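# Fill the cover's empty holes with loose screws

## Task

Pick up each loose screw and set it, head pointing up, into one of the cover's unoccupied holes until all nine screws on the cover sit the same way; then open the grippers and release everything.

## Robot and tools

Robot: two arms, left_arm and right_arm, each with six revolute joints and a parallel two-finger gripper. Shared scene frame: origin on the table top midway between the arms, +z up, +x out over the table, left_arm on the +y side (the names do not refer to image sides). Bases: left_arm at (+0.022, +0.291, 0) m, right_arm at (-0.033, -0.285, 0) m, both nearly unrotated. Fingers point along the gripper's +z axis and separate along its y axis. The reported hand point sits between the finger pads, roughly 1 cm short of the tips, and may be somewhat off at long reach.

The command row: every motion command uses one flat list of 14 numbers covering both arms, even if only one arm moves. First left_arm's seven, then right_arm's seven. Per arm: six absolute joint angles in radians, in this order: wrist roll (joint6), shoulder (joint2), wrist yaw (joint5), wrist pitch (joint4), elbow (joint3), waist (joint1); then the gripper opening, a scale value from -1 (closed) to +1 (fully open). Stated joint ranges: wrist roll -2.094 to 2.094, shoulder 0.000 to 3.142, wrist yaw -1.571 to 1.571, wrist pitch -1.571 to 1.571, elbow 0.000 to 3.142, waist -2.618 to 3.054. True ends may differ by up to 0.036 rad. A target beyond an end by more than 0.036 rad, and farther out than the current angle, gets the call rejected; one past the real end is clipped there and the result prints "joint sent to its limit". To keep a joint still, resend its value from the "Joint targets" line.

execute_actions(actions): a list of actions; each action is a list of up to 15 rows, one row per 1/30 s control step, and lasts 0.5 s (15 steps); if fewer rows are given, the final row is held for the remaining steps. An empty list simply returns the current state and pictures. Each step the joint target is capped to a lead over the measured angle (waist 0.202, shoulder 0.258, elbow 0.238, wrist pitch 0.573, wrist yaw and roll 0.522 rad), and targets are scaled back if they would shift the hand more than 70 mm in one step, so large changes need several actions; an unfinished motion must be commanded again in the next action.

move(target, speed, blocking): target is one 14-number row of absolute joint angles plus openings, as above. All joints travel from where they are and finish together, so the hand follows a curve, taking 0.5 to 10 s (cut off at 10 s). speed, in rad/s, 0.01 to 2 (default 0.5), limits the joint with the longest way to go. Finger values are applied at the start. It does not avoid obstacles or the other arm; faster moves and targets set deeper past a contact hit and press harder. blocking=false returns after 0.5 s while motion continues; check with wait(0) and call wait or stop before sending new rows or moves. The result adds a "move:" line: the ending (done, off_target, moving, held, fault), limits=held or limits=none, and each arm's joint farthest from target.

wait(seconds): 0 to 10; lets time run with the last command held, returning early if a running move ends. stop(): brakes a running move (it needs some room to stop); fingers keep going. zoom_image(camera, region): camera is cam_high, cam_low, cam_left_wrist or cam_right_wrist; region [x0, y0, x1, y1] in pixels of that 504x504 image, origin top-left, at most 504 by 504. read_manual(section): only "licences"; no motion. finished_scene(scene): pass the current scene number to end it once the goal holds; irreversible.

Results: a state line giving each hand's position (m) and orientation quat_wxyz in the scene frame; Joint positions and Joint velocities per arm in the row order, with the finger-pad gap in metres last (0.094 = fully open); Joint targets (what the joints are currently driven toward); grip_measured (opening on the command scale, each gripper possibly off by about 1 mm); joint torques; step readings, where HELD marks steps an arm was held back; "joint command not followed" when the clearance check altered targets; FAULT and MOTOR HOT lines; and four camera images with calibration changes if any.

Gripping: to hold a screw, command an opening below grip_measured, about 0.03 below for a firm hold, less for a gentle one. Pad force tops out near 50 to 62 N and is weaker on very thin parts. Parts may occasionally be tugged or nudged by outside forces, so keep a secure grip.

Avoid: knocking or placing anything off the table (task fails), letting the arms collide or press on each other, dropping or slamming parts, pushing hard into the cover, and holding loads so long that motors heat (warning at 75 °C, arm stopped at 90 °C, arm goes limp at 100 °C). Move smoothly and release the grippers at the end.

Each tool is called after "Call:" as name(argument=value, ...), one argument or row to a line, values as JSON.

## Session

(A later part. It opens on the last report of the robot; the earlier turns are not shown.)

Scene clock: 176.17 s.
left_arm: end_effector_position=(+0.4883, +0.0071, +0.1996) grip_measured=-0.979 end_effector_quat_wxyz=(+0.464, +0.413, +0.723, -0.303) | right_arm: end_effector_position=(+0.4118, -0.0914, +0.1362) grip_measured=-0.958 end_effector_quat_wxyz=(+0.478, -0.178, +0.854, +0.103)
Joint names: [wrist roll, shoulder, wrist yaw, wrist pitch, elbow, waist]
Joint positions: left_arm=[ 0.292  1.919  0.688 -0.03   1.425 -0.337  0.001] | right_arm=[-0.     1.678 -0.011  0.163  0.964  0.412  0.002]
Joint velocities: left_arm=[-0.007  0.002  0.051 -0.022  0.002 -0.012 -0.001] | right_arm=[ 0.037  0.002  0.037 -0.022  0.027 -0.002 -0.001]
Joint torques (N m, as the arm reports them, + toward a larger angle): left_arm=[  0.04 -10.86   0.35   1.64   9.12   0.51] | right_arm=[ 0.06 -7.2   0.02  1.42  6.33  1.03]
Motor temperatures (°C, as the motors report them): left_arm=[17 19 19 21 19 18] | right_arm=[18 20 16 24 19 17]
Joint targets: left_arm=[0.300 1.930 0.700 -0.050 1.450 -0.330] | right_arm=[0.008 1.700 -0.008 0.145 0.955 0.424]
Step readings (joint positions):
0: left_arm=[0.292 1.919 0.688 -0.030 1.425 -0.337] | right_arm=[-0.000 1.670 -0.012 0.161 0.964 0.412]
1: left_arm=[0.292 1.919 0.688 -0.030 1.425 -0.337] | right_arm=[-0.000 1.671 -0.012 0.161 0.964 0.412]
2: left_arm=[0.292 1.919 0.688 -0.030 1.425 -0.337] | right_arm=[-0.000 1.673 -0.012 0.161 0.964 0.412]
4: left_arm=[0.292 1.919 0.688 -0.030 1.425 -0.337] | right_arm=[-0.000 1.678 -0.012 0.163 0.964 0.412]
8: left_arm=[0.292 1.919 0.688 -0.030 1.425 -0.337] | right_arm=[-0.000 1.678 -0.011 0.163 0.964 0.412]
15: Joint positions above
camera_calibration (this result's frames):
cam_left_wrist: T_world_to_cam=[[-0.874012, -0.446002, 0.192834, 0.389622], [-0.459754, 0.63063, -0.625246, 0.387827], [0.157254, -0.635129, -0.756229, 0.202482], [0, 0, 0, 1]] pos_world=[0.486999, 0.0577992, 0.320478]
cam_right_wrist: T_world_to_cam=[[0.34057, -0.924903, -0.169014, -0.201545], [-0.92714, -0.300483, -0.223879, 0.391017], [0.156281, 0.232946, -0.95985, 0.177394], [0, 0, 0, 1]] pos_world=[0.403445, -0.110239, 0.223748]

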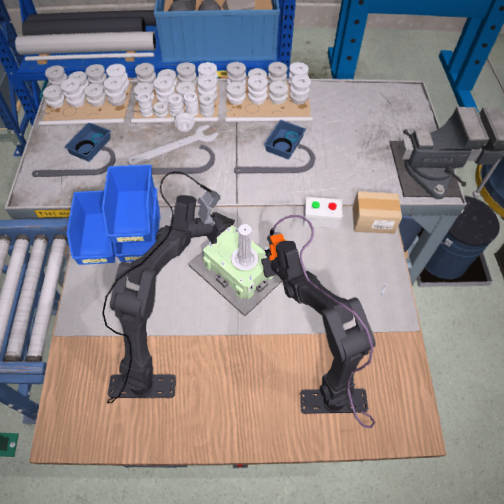

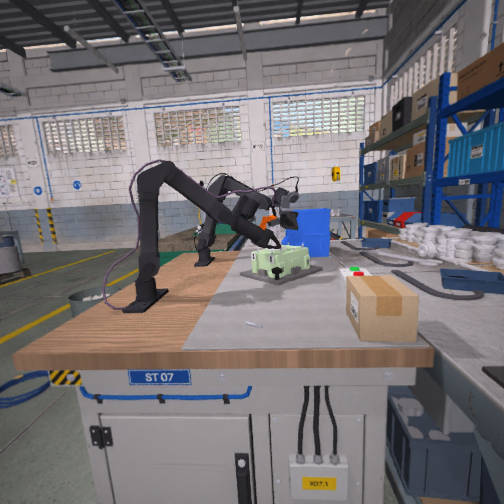

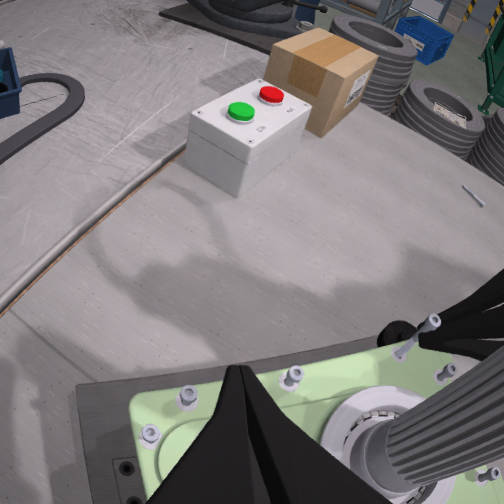

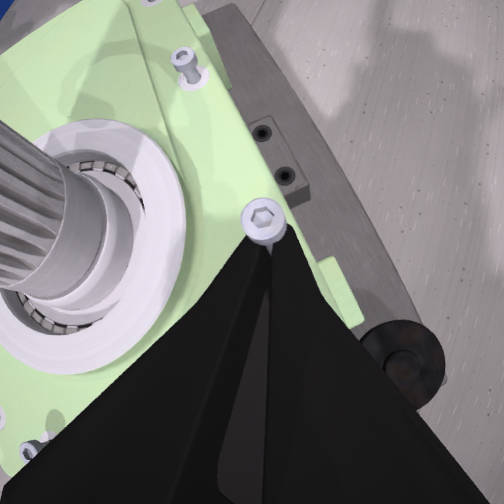

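Nearly centred; unload the shoulder and press via wrist pitch (pulls slightly inward).

Call:
execute_actions(
  actions=[
    [[0.3,1.93,0.7,-0.05,1.45,-0.33,-1,0.008,1.665,-0.026,0.105,0.955,0.424,-0.975]],
  ],
)

Call:
zoom_image(
  camera="cam_left_wrist",
  region=[370,310,440,380],
)

Scene clock: 178.93 s.
left_arm: end_effector_position=(+0.4883, +0.0071, +0.1996) grip_measured=-0.979 end_effector_quat_wxyz=(+0.464, +0.413, +0.723, -0.303) | right_arm: end_effector_position=(+0.4116, -0.0914, +0.1359) grip_measured=-0.958 end_effector_quat_wxyz=(+0.477, -0.178, +0.855, +0.103)
Joint names: [wrist roll, shoulder, wrist yaw, wrist pitch, elbow, waist]
Joint positions: left_arm=[ 0.292  1.919  0.688 -0.03   1.425 -0.337  0.001] | right_arm=[-0.     1.678 -0.011  0.162  0.964  0.412  0.002]
Joint velocities: left_arm=[ 0.037 -0.007 -0.037  0.007 -0.002  0.002  0.   ] | right_arm=[-0.037 -0.017  0.11  -0.007 -0.012  0.007 -0.   ]
Joint torques (N m, as the arm reports them, + toward a larger angle): left_arm=[  0.07 -10.96   0.33   1.67   9.22   0.42] | right_arm=[  0.05 -10.28  -0.14   1.08   6.36   1.02]
Motor temperatures (°C, as the motors report them): left_arm=[17 19 19 21 19 18] | right_arm=[18 20 16 24 19 17]
Joint targets: left_arm=[0.300 1.930 0.700 -0.050 1.450 -0.330] | right_arm=[0.008 1.665 -0.026 0.105 0.955 0.424]
Step readings (joint positions):
0: left_arm=[0.292 1.919 0.688 -0.030 1.425 -0.337] | right_arm=[-0.000 1.678 -0.011 0.163 0.964 0.412]
1: left_arm=[0.292 1.919 0.688 -0.030 1.425 -0.337] | right_arm=[-0.000 1.678 -0.011 0.162 0.964 0.412]
2: left_arm=[0.292 1.919 0.688 -0.030 1.425 -0.337] | right_arm=[-0.000 1.678 -0.011 0.162 0.964 0.412]
4: left_arm=[0.292 1.919 0.688 -0.030 1.425 -0.337] | right_arm=[-0.000 1.678 -0.011 0.162 0.964 0.412]
8: left_arm=[0.292 1.919 0.688 -0.030 1.425 -0.337] | right_arm=[-0.000 1.678 -0.011 0.162 0.964 0.412]
15: Joint positions above
camera_calibration (this result's frames):
cam_left_wrist: T_world_to_cam=[[-0.874012, -0.446002, 0.192834, 0.389622], [-0.459754, 0.63063, -0.625246, 0.387827], [0.157254, -0.635129, -0.756229, 0.202482], [0, 0, 0, 1]] pos_world=[0.486999, 0.0577992, 0.320478]
cam_right_wrist: T_world_to_cam=[[0.340333, -0.925005, -0.168937, -0.201532], [-0.927453, -0.300617, -0.222398, 0.390667], [0.154934, 0.23237, -0.960208, 0.177681], [0, 0, 0, 1]] pos_world=[0.403385, -0.110264, 0.223448]

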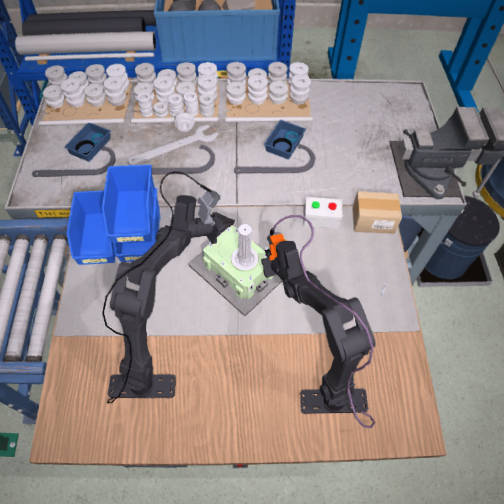

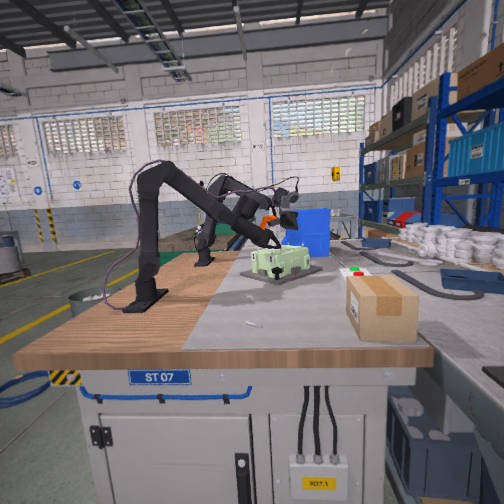

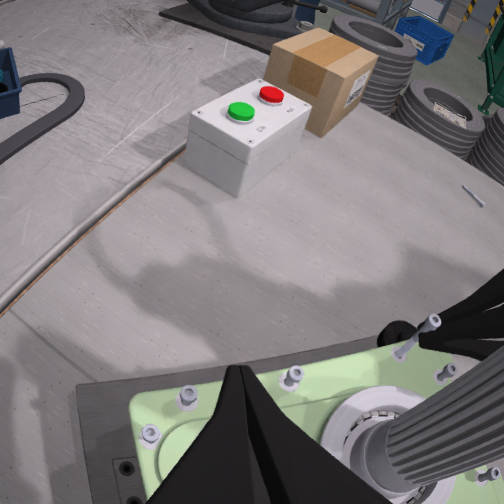

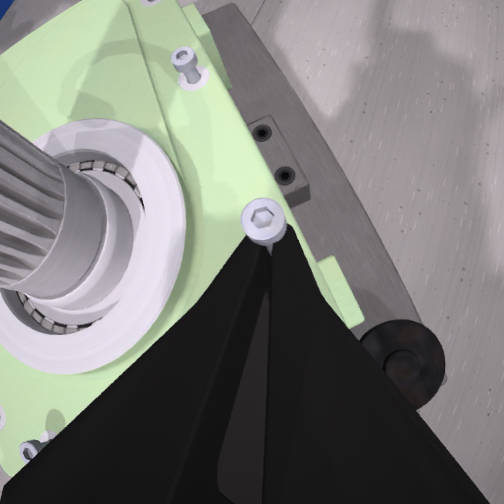

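Region (370, 310, 440, 380) of cam_left_wrist's 504x504 image, scaled by 7.200, with more detail than that image has.

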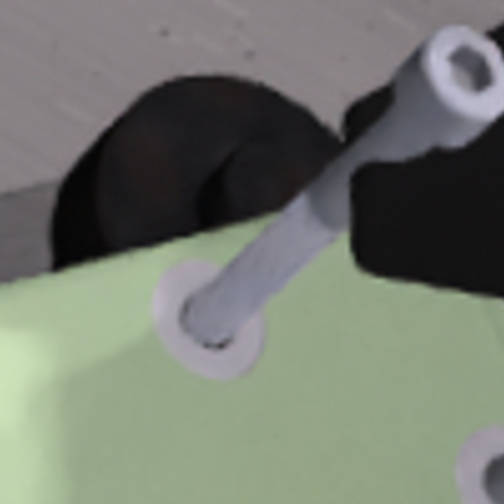

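Call:
execute_actions(
  actions=[
    [[0.3,1.93,0.7,-0.05,1.45,-0.33,-1,0.008,1.665,-0.038,0.14,0.955,0.424,-0.975],[0.3,1.93,0.7,-0.05,1.45,-0.33,-1,0.008,1.665,-0.038,0.14,0.955,0.424,-0.975],[0.3,1.93,0.7,-0.05,1.45,-0.33,-1,0.008,1.665,-0.02,0.105,0.955,0.424,-0.975]],
  ],
)

Call:
zoom_image(
  camera="cam_left_wrist",
  region=[370,310,440,380],
)

Scene clock: 180.60 s.
left_arm: end_effector_position=(+0.4883, +0.0071, +0.1996) grip_measured=-0.979 end_effector_quat_wxyz=(+0.464, +0.413, +0.723, -0.303) | right_arm: end_effector_position=(+0.4115, -0.0913, +0.1359) grip_measured=-0.958 end_effector_quat_wxyz=(+0.477, -0.178, +0.855, +0.103)
Joint names: [wrist roll, shoulder, wrist yaw, wrist pitch, elbow, waist]
Joint positions: left_arm=[ 0.292  1.919  0.688 -0.03   1.425 -0.337  0.001] | right_arm=[-0.     1.678 -0.013  0.162  0.964  0.412  0.002]
Joint velocities: left_arm=[ 0.022  0.002 -0.037 -0.007 -0.012 -0.007 -0.001] | right_arm=[-0.051 -0.017 -0.037  0.037  0.007  0.002 -0.001]
Joint torques (N m, as the arm reports them, + toward a larger angle): left_arm=[  0.04 -10.95   0.31   1.66   9.3    0.44] | right_arm=[  0.06 -10.26  -0.08   1.08   6.36   1.  ]
Motor temperatures (°C, as the motors report them): left_arm=[17 19 19 21 19 18] | right_arm=[18 20 16 24 19 17]
Joint targets: left_arm=[0.300 1.930 0.700 -0.050 1.450 -0.330] | right_arm=[0.008 1.665 -0.020 0.105 0.955 0.424]
Step readings (joint positions):
0: left_arm=[0.292 1.919 0.688 -0.030 1.425 -0.337] | right_arm=[-0.000 1.678 -0.011 0.162 0.964 0.412]
1: left_arm=[0.292 1.919 0.688 -0.030 1.425 -0.337] | right_arm=[-0.000 1.678 -0.012 0.163 0.964 0.412]
2: left_arm=[0.292 1.919 0.688 -0.030 1.425 -0.337] | right_arm=[-0.000 1.678 -0.013 0.163 0.964 0.412]
4: left_arm=[0.292 1.919 0.688 -0.030 1.425 -0.337] | right_arm=[-0.000 1.678 -0.013 0.162 0.964 0.412]
8: left_arm=[0.292 1.919 0.688 -0.030 1.425 -0.337] | right_arm=[-0.000 1.678 -0.013 0.162 0.964 0.412]
15: Joint positions above
camera_calibration (this result's frames):
cam_left_wrist: T_world_to_cam=[[-0.874012, -0.446002, 0.192834, 0.389622], [-0.459754, 0.63063, -0.625246, 0.387827], [0.157254, -0.635129, -0.756229, 0.202482], [0, 0, 0, 1]] pos_world=[0.486999, 0.0577992, 0.320478]
cam_right_wrist: T_world_to_cam=[[0.341195, -0.924579, -0.169527, -0.201566], [-0.927212, -0.301398, -0.222345, 0.39047], [0.154481, 0.233051, -0.960116, 0.177887], [0, 0, 0, 1]] pos_world=[0.403342, -0.110134, 0.223441]

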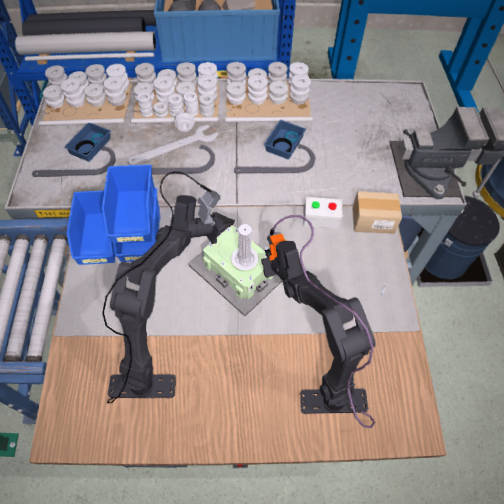

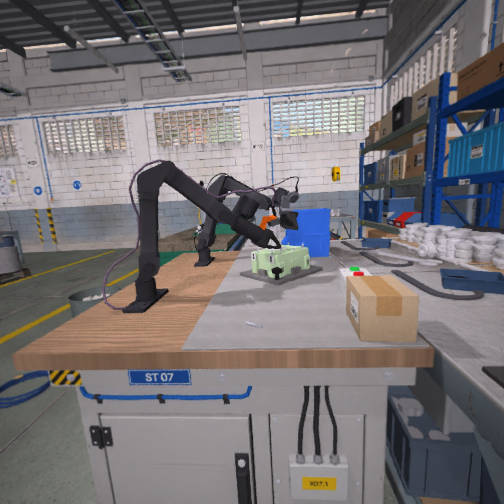

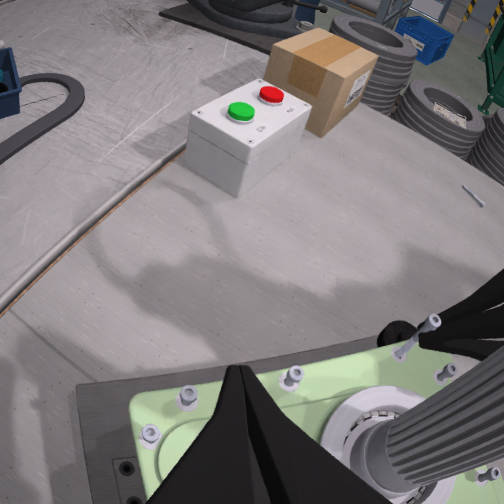

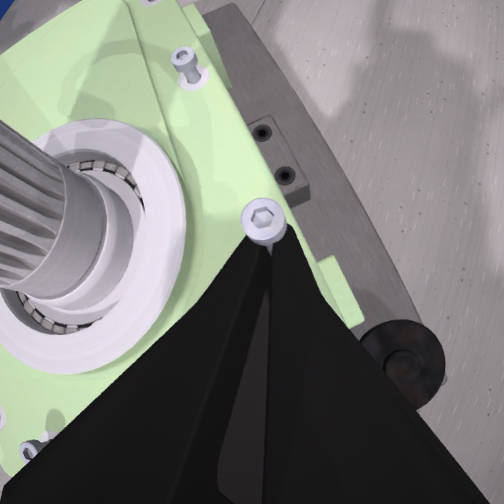

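Region (370, 310, 440, 380) of cam_left_wrist's 504x504 image, scaled by 7.200, with more detail than that image has.

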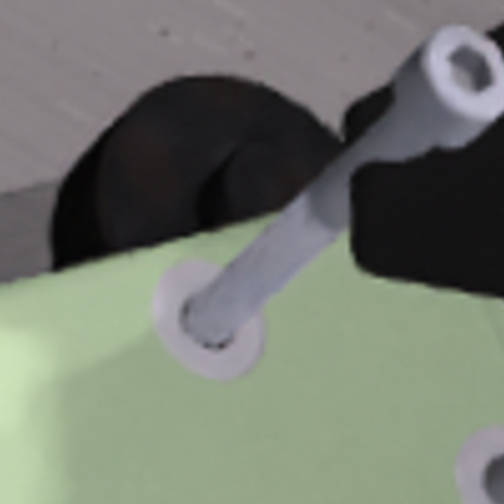

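Call:
execute_actions(
  actions=[
    [[0.3,1.93,0.7,-0.05,1.45,-0.33,-1,0.008,1.712,-0.03,0.125,0.955,0.424,-0.975],[0.3,1.93,0.7,-0.05,1.45,-0.33,-1,0.008,1.712,-0.03,0.125,0.955,0.424,-0.975],[0.3,1.93,0.7,-0.05,1.45,-0.33,-1,0.008,1.712,-0.03,0.125,0.955,0.424,-0.975],[0.3,1.93,0.7,-0.05,1.45,-0.33,-1,0.008,1.69,-0.02,0.125,0.955,0.424,-0.975]],
  ],
)

Call:
zoom_image(
  camera="cam_left_wrist",
  region=[370,310,440,380],
)

Scene clock: 183.23 s.
left_arm: end_effector_position=(+0.4883, +0.0071, +0.1996) grip_measured=-0.979 end_effector_quat_wxyz=(+0.464, +0.413, +0.723, -0.303) | right_arm: end_effector_position=(+0.4115, -0.0913, +0.1359) grip_measured=-0.958 end_effector_quat_wxyz=(+0.477, -0.178, +0.855, +0.103)
Joint names: [wrist roll, shoulder, wrist yaw, wrist pitch, elbow, waist]
Joint positions: left_arm=[ 0.292  1.919  0.688 -0.03   1.425 -0.337  0.001] | right_arm=[-0.     1.678 -0.013  0.162  0.964  0.412  0.002]
Joint velocities: left_arm=[ 0.022  0.002 -0.037 -0.051  0.012 -0.017 -0.001] | right_arm=[-0.037 -0.007  0.007 -0.022 -0.007 -0.012  0.   ]
Joint torques (N m, as the arm reports them, + toward a larger angle): left_arm=[  0.06 -11.     0.34   1.66   8.99   0.51] | right_arm=[ 0.05 -8.01 -0.08  1.25  6.35  1.03]
Motor temperatures (°C, as the motors report them): left_arm=[17 19 19 21 19 18] | right_arm=[18 20 16 24 19 17]
Joint targets: left_arm=[0.300 1.930 0.700 -0.050 1.450 -0.330] | right_arm=[0.008 1.690 -0.020 0.125 0.955 0.424]
Step readings (joint positions):
0: left_arm=[0.292 1.919 0.688 -0.030 1.425 -0.337] | right_arm=[-0.000 1.678 -0.013 0.162 0.964 0.412]
1: left_arm=[0.292 1.919 0.688 -0.030 1.425 -0.337] | right_arm=[-0.000 1.678 -0.013 0.162 0.964 0.412]
2: left_arm=[0.292 1.919 0.688 -0.030 1.425 -0.337] | right_arm=[-0.000 1.678 -0.013 0.162 0.964 0.412]
4: left_arm=[0.292 1.919 0.688 -0.030 1.425 -0.337] | right_arm=[-0.000 1.678 -0.013 0.162 0.964 0.412]
8: left_arm=[0.292 1.919 0.688 -0.030 1.425 -0.337] | right_arm=[-0.000 1.678 -0.013 0.162 0.964 0.412]
15: Joint positions above
camera_calibration (this result's frames):
cam_left_wrist: T_world_to_cam=[[-0.874012, -0.446002, 0.192834, 0.389622], [-0.459754, 0.63063, -0.625246, 0.387827], [0.157254, -0.635129, -0.756229, 0.202482], [0, 0, 0, 1]] pos_world=[0.486999, 0.0577992, 0.320478]
cam_right_wrist: T_world_to_cam=[[0.341195, -0.924579, -0.169527, -0.201566], [-0.927212, -0.301398, -0.222345, 0.39047], [0.154481, 0.233051, -0.960116, 0.177887], [0, 0, 0, 1]] pos_world=[0.403342, -0.110134, 0.223441]

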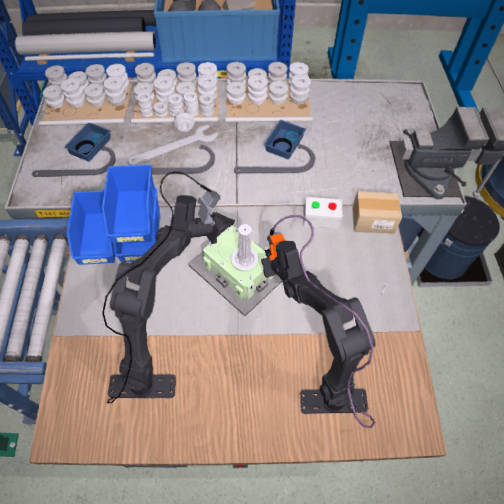

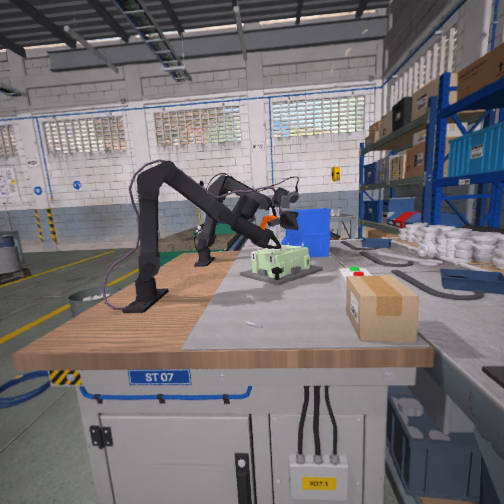

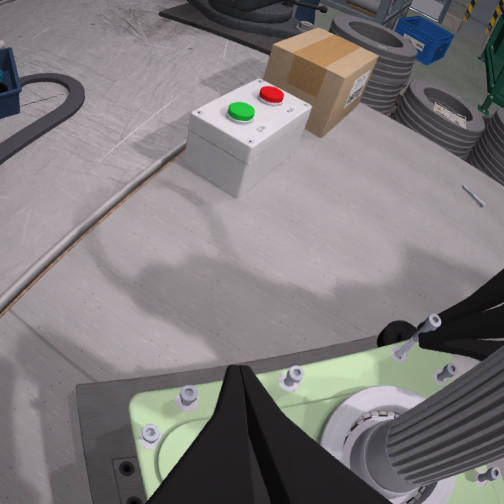

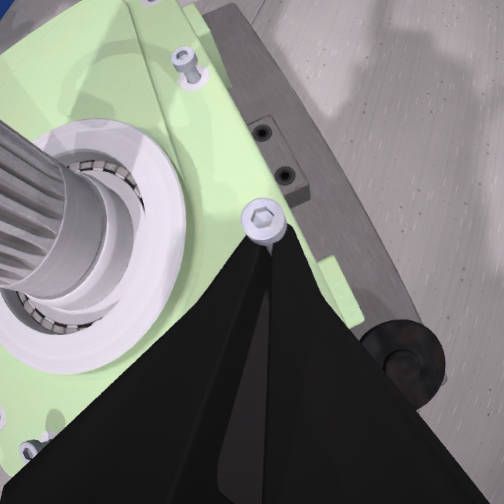

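Region (370, 310, 440, 380) of cam_left_wrist's 504x504 image, scaled by 7.200, with more detail than that image has.

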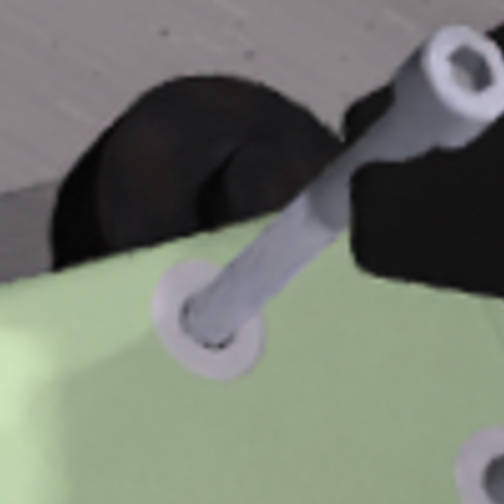

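Call:
execute_actions(
  actions=[
    [[0.3,1.93,0.7,-0.05,1.45,-0.33,-1,0.008,1.69,-0.034,0.178,0.955,0.424,-0.975],[0.3,1.93,0.7,-0.05,1.45,-0.33,-1,0.008,1.69,-0.034,0.178,0.955,0.424,-0.975],[0.3,1.93,0.7,-0.05,1.45,-0.33,-1,0.008,1.69,-0.022,0.178,0.955,0.424,-0.975],[0.3,1.93,0.7,-0.05,1.45,-0.33,-1,0.008,1.69,-0.022,0.165,0.955,0.424,-0.975],[0.3,1.93,0.7,-0.05,1.45,-0.33,-1,0.008,1.708,-0.022,0.145,0.955,0.424,-0.975]],
  ],
)

Call:
zoom_image(
  camera="cam_left_wrist",
  region=[370,310,440,380],
)

Scene clock: 185.63 s.
left_arm: end_effector_position=(+0.4883, +0.0071, +0.1996) grip_measured=-0.979 end_effector_quat_wxyz=(+0.464, +0.413, +0.723, -0.303) | right_arm: end_effector_position=(+0.4119, -0.0911, +0.1365) grip_measured=-0.958 end_effector_quat_wxyz=(+0.478, -0.178, +0.854, +0.103)
Joint names: [wrist roll, shoulder, wrist yaw, wrist pitch, elbow, waist]
Joint positions: left_arm=[ 0.292  1.919  0.688 -0.03   1.425 -0.337  0.001] | right_arm=[-0.     1.678 -0.013  0.165  0.964  0.412  0.002]
Joint velocities: left_arm=[-0.022 -0.012  0.051 -0.081  0.007 -0.002 -0.001] | right_arm=[-0.081 -0.002 -0.022  0.051  0.017  0.017 -0.   ]
Joint torques (N m, as the arm reports them, + toward a larger angle): left_arm=[  0.04 -10.97   0.36   1.66   9.16   0.49] | right_arm=[ 0.06 -6.44 -0.1   1.4   6.38  0.99]
Motor temperatures (°C, as the motors report them): left_arm=[17 19 19 21 19 18] | right_arm=[18 20 16 24 19 17]
Joint targets: left_arm=[0.300 1.930 0.700 -0.050 1.450 -0.330] | right_arm=[0.008 1.708 -0.022 0.145 0.955 0.424]
Step readings (joint positions):
0: left_arm=[0.292 1.919 0.688 -0.030 1.425 -0.337] | right_arm=[-0.000 1.678 -0.013 0.162 0.964 0.412]
1: left_arm=[0.292 1.919 0.688 -0.030 1.425 -0.337] | right_arm=[-0.000 1.678 -0.013 0.165 0.964 0.412]
2: left_arm=[0.292 1.919 0.688 -0.030 1.425 -0.337] | right_arm=[-0.000 1.678 -0.013 0.166 0.964 0.412]
4: left_arm=[0.292 1.919 0.688 -0.030 1.425 -0.337] | right_arm=[-0.000 1.678 -0.013 0.166 0.964 0.412]
8: left_arm=[0.292 1.919 0.688 -0.030 1.425 -0.337] | right_arm=[-0.000 1.678 -0.013 0.165 0.964 0.412]
15: Joint positions above
camera_calibration (this result's frames):
cam_left_wrist: T_world_to_cam=[[-0.874012, -0.446002, 0.192834, 0.389622], [-0.459754, 0.63063, -0.625246, 0.387827], [0.157254, -0.635129, -0.756229, 0.202482], [0, 0, 0, 1]] pos_world=[0.486999, 0.0577992, 0.320478]
cam_right_wrist: T_world_to_cam=[[0.341671, -0.924376, -0.169678, -0.201594], [-0.926584, -0.301129, -0.225308, 0.39117], [0.157174, 0.234202, -0.959399, 0.177313], [0, 0, 0, 1]] pos_world=[0.403461, -0.110083, 0.224041]

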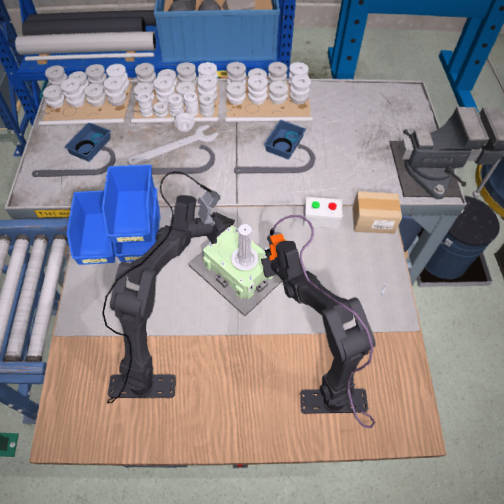

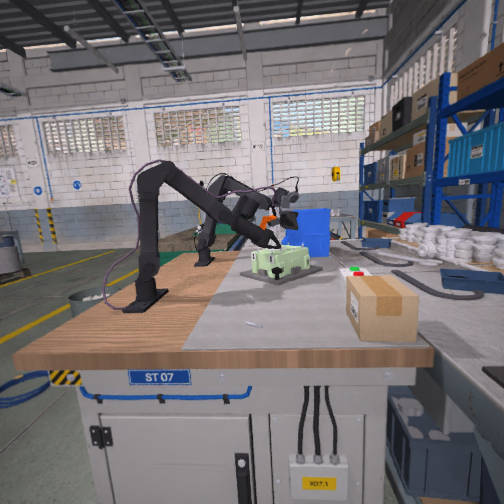

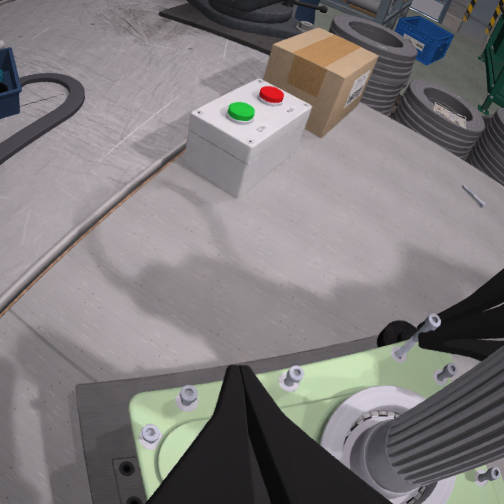

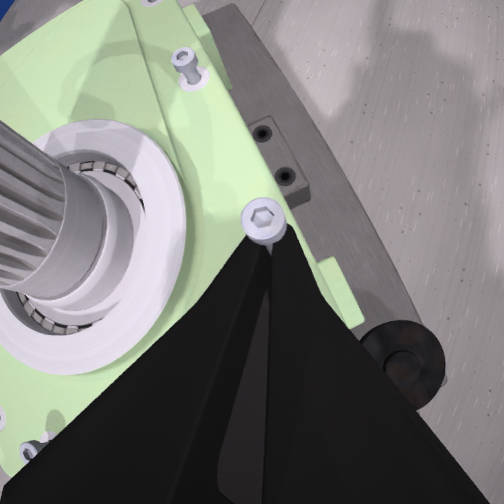

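Region (370, 310, 440, 380) of cam_left_wrist's 504x504 image, scaled by 7.200, with more detail than that image has.

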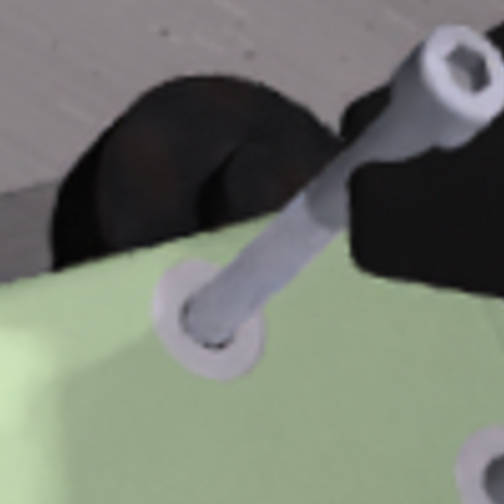

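Sustained lateral bias with light press.

Call:
execute_actions(
  actions=[
    [[0.3,1.93,0.7,-0.05,1.45,-0.33,-1,0.008,1.68,-0.045,0.15,0.955,0.424,-0.975],[0.3,1.93,0.7,-0.05,1.45,-0.33,-1,0.008,1.68,-0.045,0.14,0.955,0.424,-0.975],[0.3,1.93,0.7,-0.05,1.45,-0.33,-1,0.008,1.68,-0.045,0.13,0.955,0.424,-0.975],[0.3,1.93,0.7,-0.05,1.45,-0.33,-1,0.008,1.69,-0.022,0.12,0.955,0.424,-0.975]],
  ],
)

Call:
zoom_image(
  camera="cam_left_wrist",
  region=[370,310,440,380],
)

Scene clock: 187.00 s.
left_arm: end_effector_position=(+0.4883, +0.0071, +0.1995) grip_measured=-0.979 end_effector_quat_wxyz=(+0.463, +0.413, +0.723, -0.303) | right_arm: end_effector_position=(+0.4116, -0.0911, +0.1361) grip_measured=-0.958 end_effector_quat_wxyz=(+0.477, -0.178, +0.854, +0.103)
Joint names: [wrist roll, shoulder, wrist yaw, wrist pitch, elbow, waist]
Joint positions: left_arm=[ 0.292  1.919  0.688 -0.031  1.425 -0.337  0.001] | right_arm=[-0.     1.678 -0.013  0.163  0.964  0.412  0.002]
Joint velocities: left_arm=[-0.051  0.007 -0.022 -0.007  0.017 -0.007 -0.   ] | right_arm=[-0.066 -0.002 -0.022  0.022  0.007 -0.002 -0.   ]
Joint torques (N m, as the arm reports them, + toward a larger angle): left_arm=[  0.05 -10.9    0.32   1.62   9.32   0.63] | right_arm=[ 0.06 -8.07 -0.09  1.19  6.41  1.08]
Motor temperatures (°C, as the motors report them): left_arm=[17 19 19 21 19 18] | right_arm=[18 20 16 24 19 17]
Joint targets: left_arm=[0.300 1.930 0.700 -0.050 1.450 -0.330] | right_arm=[0.008 1.690 -0.022 0.120 0.955 0.424]
Step readings (joint positions):
0: left_arm=[0.292 1.919 0.688 -0.031 1.425 -0.337] | right_arm=[-0.000 1.678 -0.013 0.165 0.964 0.412]
1: left_arm=[0.292 1.919 0.688 -0.031 1.425 -0.337] | right_arm=[-0.000 1.678 -0.013 0.165 0.964 0.412]
2: left_arm=[0.292 1.919 0.688 -0.031 1.425 -0.337] | right_arm=[-0.000 1.678 -0.013 0.164 0.964 0.412]
4: left_arm=[0.292 1.919 0.688 -0.031 1.425 -0.337] | right_arm=[-0.000 1.678 -0.013 0.163 0.964 0.412]
8: left_arm=[0.292 1.919 0.688 -0.031 1.425 -0.337] | right_arm=[-0.000 1.678 -0.013 0.163 0.964 0.412]
15: Joint positions above
camera_calibration (this result's frames):
cam_left_wrist: T_world_to_cam=[[-0.873943, -0.446026, 0.193092, 0.389524], [-0.459979, 0.630709, -0.625, 0.387819], [0.156982, -0.635033, -0.756366, 0.202604], [0, 0, 0, 1]] pos_world=[0.487005, 0.0577971, 0.320416]
cam_right_wrist: T_world_to_cam=[[0.34166, -0.924361, -0.16978, -0.201588], [-0.926897, -0.301558, -0.223439, 0.390667], [0.155339, 0.233709, -0.959818, 0.177741], [0, 0, 0, 1]] pos_world=[0.403372, -0.110071, 0.223663]

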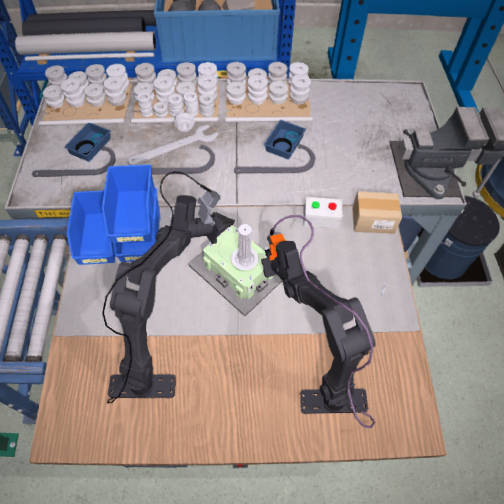

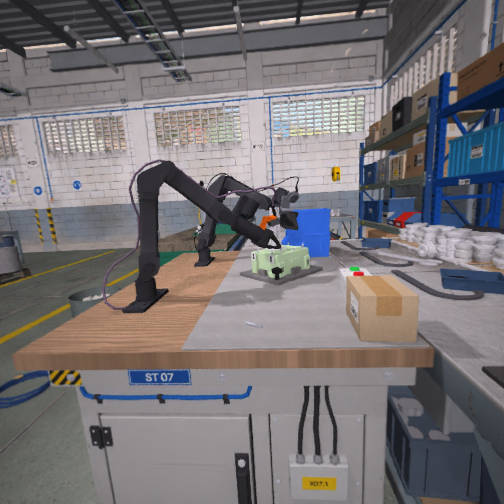

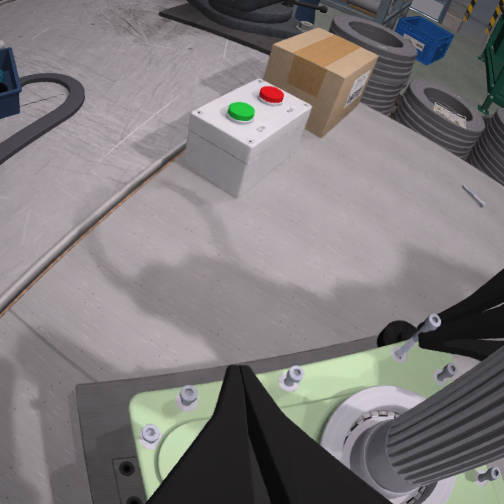

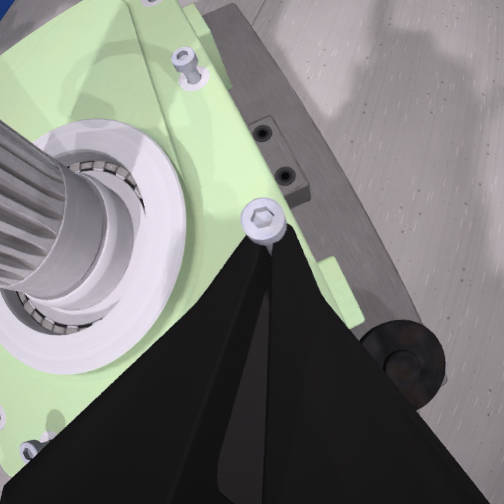

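Region (370, 310, 440, 380) of cam_left_wrist's 504x504 image, scaled by 7.200, with more detail than that image has.

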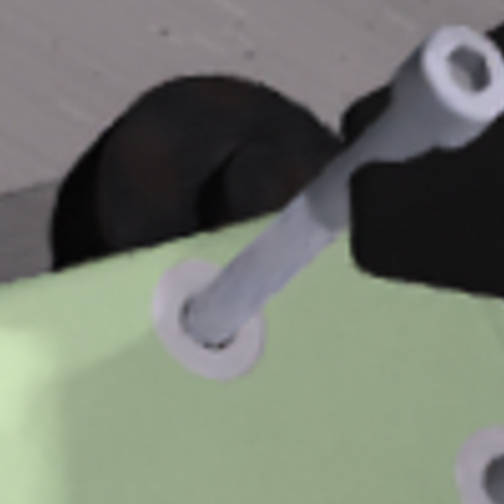

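Call:
execute_actions(
  actions=[
    [[0.3,1.93,0.7,-0.05,1.45,-0.33,-1,0.008,1.68,-0.013,0.16,0.96,0.42,-0.975]],
    [[0.3,1.93,0.7,-0.05,1.45,-0.33,-1,0.008,1.68,-0.013,0.16,0.96,0.42,-0.925]],
  ],
)

Call:
zoom_image(
  camera="cam_left_wrist",
  region=[370,310,440,380],
)

Scene clock: 189.33 s.
left_arm: end_effector_position=(+0.4883, +0.0071, +0.1995) grip_measured=-0.979 end_effector_quat_wxyz=(+0.463, +0.413, +0.723, -0.303) | right_arm: end_effector_position=(+0.4119, -0.0912, +0.1365) grip_measured=-0.922 end_effector_quat_wxyz=(+0.478, -0.178, +0.854, +0.103)
Joint names: [wrist roll, shoulder, wrist yaw, wrist pitch, elbow, waist]
Joint positions: left_arm=[ 0.292  1.919  0.688 -0.031  1.425 -0.337  0.001] | right_arm=[-0.     1.678 -0.012  0.165  0.964  0.412  0.004]
Joint velocities: left_arm=[ 0.007 -0.007 -0.022 -0.022  0.007 -0.012 -0.   ] | right_arm=[-0.095 -0.002 -0.037  0.007 -0.012 -0.032 -0.001]
Joint torques (N m, as the arm reports them, + toward a larger angle): left_arm=[  0.07 -11.     0.33   1.61   9.1    0.56] | right_arm=[ 0.05 -8.95 -0.01  1.53  6.8   0.65]
Motor temperatures (°C, as the motors report them): left_arm=[17 19 19 21 19 18] | right_arm=[18 20 16 24 19 17]
Joint targets: left_arm=[0.300 1.930 0.700 -0.050 1.450 -0.330] | right_arm=[0.008 1.680 -0.013 0.160 0.960 0.420]
Step readings (joint positions; steps 1 to 15: 1st action; 16 to 30: 2nd action):
0: left_arm=[0.292 1.919 0.688 -0.031 1.425 -0.337] | right_arm=[-0.000 1.678 -0.013 0.163 0.964 0.412]
1: left_arm=[0.292 1.919 0.688 -0.031 1.425 -0.337] | right_arm=[-0.000 1.678 -0.013 0.164 0.964 0.412]
2: left_arm=[0.292 1.919 0.688 -0.031 1.425 -0.337] | right_arm=[-0.000 1.678 -0.012 0.164 0.964 0.412]
4: left_arm=[0.292 1.919 0.688 -0.031 1.425 -0.337] | right_arm=[-0.000 1.678 -0.012 0.164 0.964 0.412]
8: left_arm=[0.292 1.919 0.688 -0.031 1.425 -0.337] | right_arm=[-0.000 1.678 -0.012 0.164 0.964 0.412]
15: left_arm=[0.292 1.919 0.688 -0.031 1.425 -0.337] | right_arm=[-0.000 1.678 -0.012 0.164 0.964 0.412]
16: left_arm=[0.292 1.919 0.688 -0.031 1.425 -0.337] | right_arm=[-0.000 1.678 -0.012 0.164 0.964 0.412]
17: left_arm=[0.292 1.919 0.688 -0.031 1.425 -0.337] | right_arm=[-0.000 1.678 -0.012 0.165 0.964 0.412]
19: left_arm=[0.292 1.919 0.688 -0.031 1.425 -0.337] | right_arm=[-0.000 1.678 -0.012 0.165 0.964 0.412]
23: left_arm=[0.292 1.919 0.688 -0.031 1.425 -0.337] | right_arm=[-0.000 1.678 -0.012 0.165 0.964 0.412]
30: Joint positions above
camera_calibration (this result's frames):
cam_left_wrist: T_world_to_cam=[[-0.873943, -0.446026, 0.193092, 0.389524], [-0.459979, 0.630709, -0.625, 0.387819], [0.156982, -0.635033, -0.756366, 0.202604], [0, 0, 0, 1]] pos_world=[0.487005, 0.0577971, 0.320416]
cam_right_wrist: T_world_to_cam=[[0.341383, -0.924518, -0.169482, -0.201582], [-0.926664, -0.300869, -0.225325, 0.391235], [0.157325, 0.233975, -0.959429, 0.177244], [0, 0, 0, 1]] pos_world=[0.403476, -0.110126, 0.224043]

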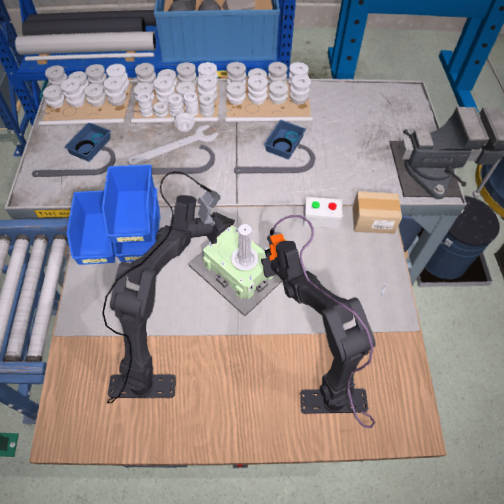

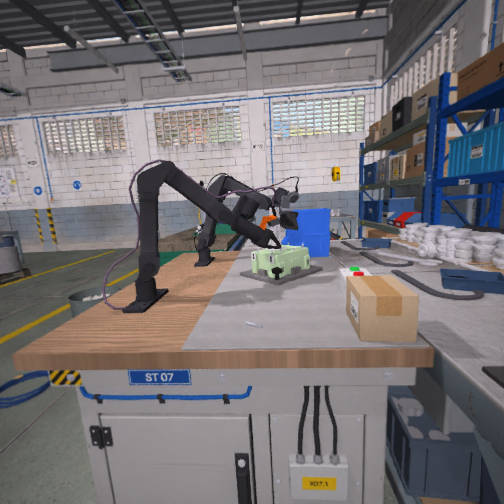

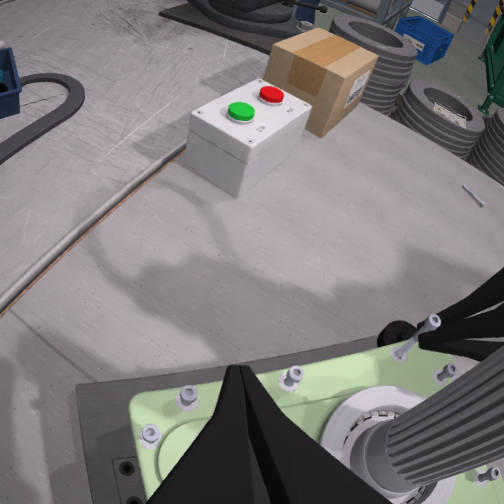

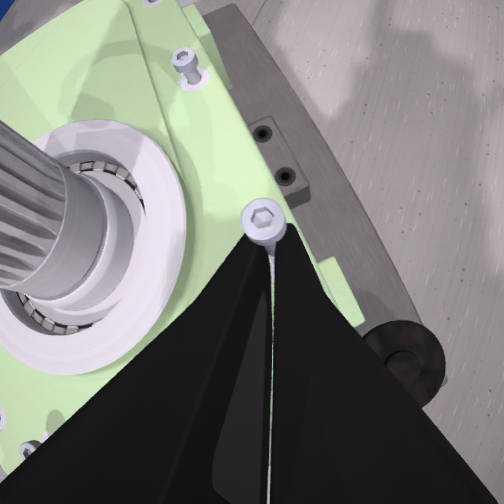

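Region (370, 310, 440, 380) of cam_left_wrist's 504x504 image, scaled by 7.200, with more detail than that image has.

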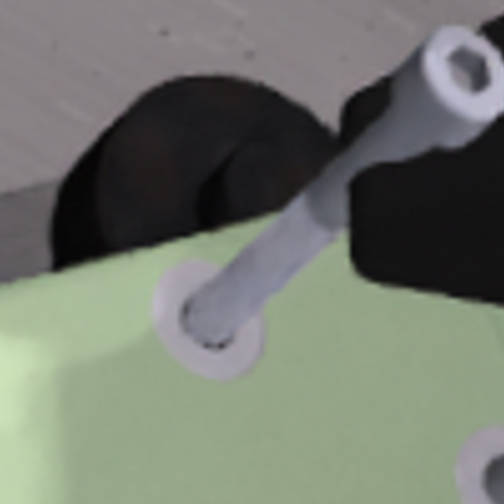

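Call:
execute_actions(
  actions=[
    [[0.3,1.93,0.7,-0.05,1.45,-0.33,-1,0.008,1.705,-0.013,0.16,0.96,0.42,-0.915]],
  ],
)

Call:
zoom_image(
  camera="cam_left_wrist",
  region=[370,310,440,380],
)

Scene clock: 190.80 s.
left_arm: end_effector_position=(+0.4883, +0.0071, +0.1995) grip_measured=-0.979 end_effector_quat_wxyz=(+0.463, +0.413, +0.723, -0.303) | right_arm: end_effector_position=(+0.4119, -0.0912, +0.1365) grip_measured=-0.913 end_effector_quat_wxyz=(+0.478, -0.178, +0.854, +0.103)
Joint names: [wrist roll, shoulder, wrist yaw, wrist pitch, elbow, waist]
Joint positions: left_arm=[ 0.292  1.919  0.688 -0.031  1.425 -0.337  0.001] | right_arm=[-0.     1.678 -0.012  0.165  0.964  0.412  0.004]
Joint velocities: left_arm=[-0.007 -0.017  0.066 -0.081 -0.017 -0.027  0.001] | right_arm=[ 0.066  0.017 -0.051 -0.051  0.002  0.012  0.001]
Joint torques (N m, as the arm reports them, + toward a larger angle): left_arm=[  0.05 -11.09   0.35   1.66   8.95   0.43] | right_arm=[ 0.06 -6.73 -0.03  1.53  6.82  0.66]
Motor temperatures (°C, as the motors report them): left_arm=[17 19 19 21 19 18] | right_arm=[18 20 16 24 19 17]
Joint targets: left_arm=[0.300 1.930 0.700 -0.050 1.450 -0.330] | right_arm=[0.008 1.705 -0.013 0.160 0.960 0.420]
Step readings (joint positions):
0: left_arm=[0.292 1.919 0.688 -0.031 1.425 -0.337] | right_arm=[-0.000 1.678 -0.012 0.165 0.964 0.412]
1: left_arm=[0.292 1.919 0.688 -0.031 1.425 -0.337] | right_arm=[-0.000 1.678 -0.012 0.165 0.964 0.412]
2: left_arm=[0.292 1.919 0.688 -0.031 1.425 -0.337] | right_arm=[-0.000 1.678 -0.012 0.165 0.964 0.412]
4: left_arm=[0.292 1.919 0.688 -0.031 1.425 -0.337] | right_arm=[-0.000 1.678 -0.012 0.165 0.964 0.412]
8: left_arm=[0.292 1.919 0.688 -0.031 1.425 -0.337] | right_arm=[-0.000 1.678 -0.012 0.165 0.964 0.412]
15: Joint positions above
camera_calibration (this result's frames):
cam_left_wrist: T_world_to_cam=[[-0.873943, -0.446026, 0.193092, 0.389524], [-0.459979, 0.630709, -0.625, 0.387819], [0.156982, -0.635033, -0.756366, 0.202604], [0, 0, 0, 1]] pos_world=[0.487005, 0.0577971, 0.320416]
cam_right_wrist: T_world_to_cam=[[0.341383, -0.924518, -0.169482, -0.201582], [-0.926664, -0.300869, -0.225325, 0.391235], [0.157325, 0.233975, -0.959429, 0.177244], [0, 0, 0, 1]] pos_world=[0.403476, -0.110126, 0.224043]

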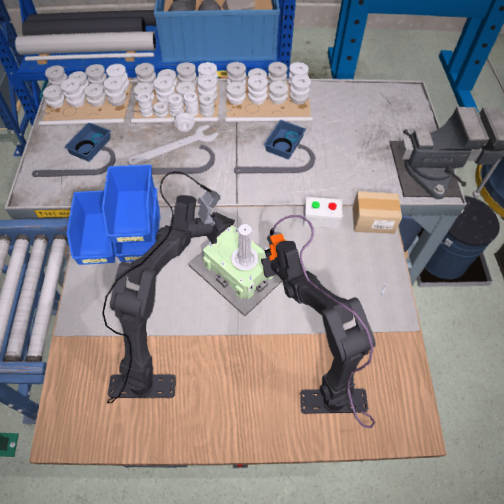

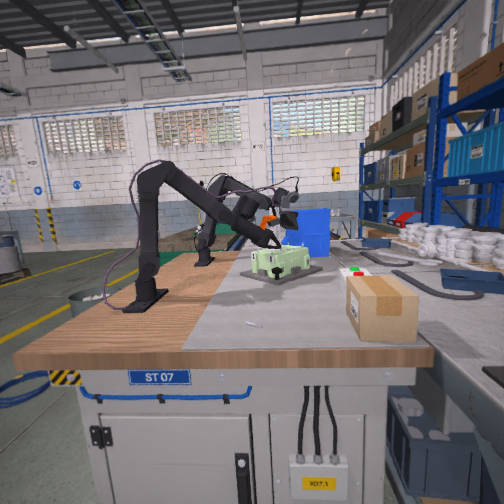

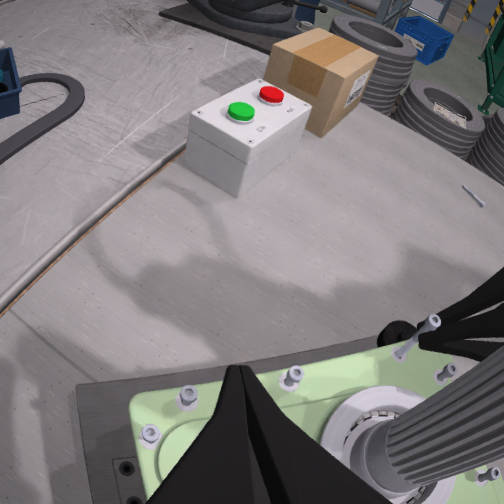

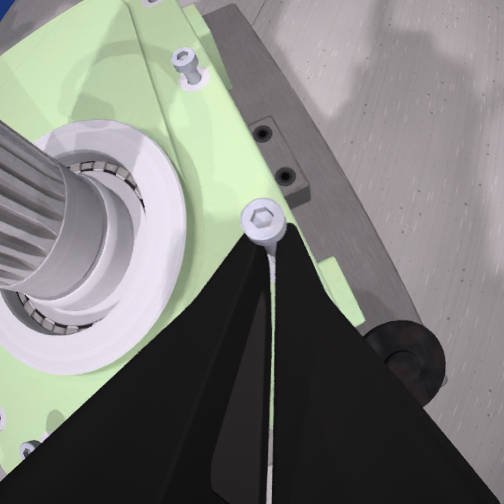

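Region (370, 310, 440, 380) of cam_left_wrist's 504x504 image, scaled by 7.200, with more detail than that image has.

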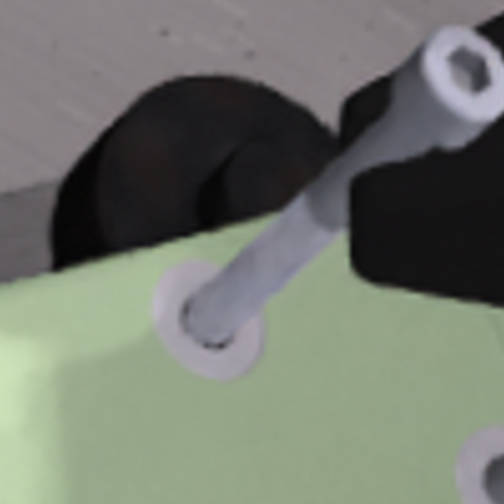

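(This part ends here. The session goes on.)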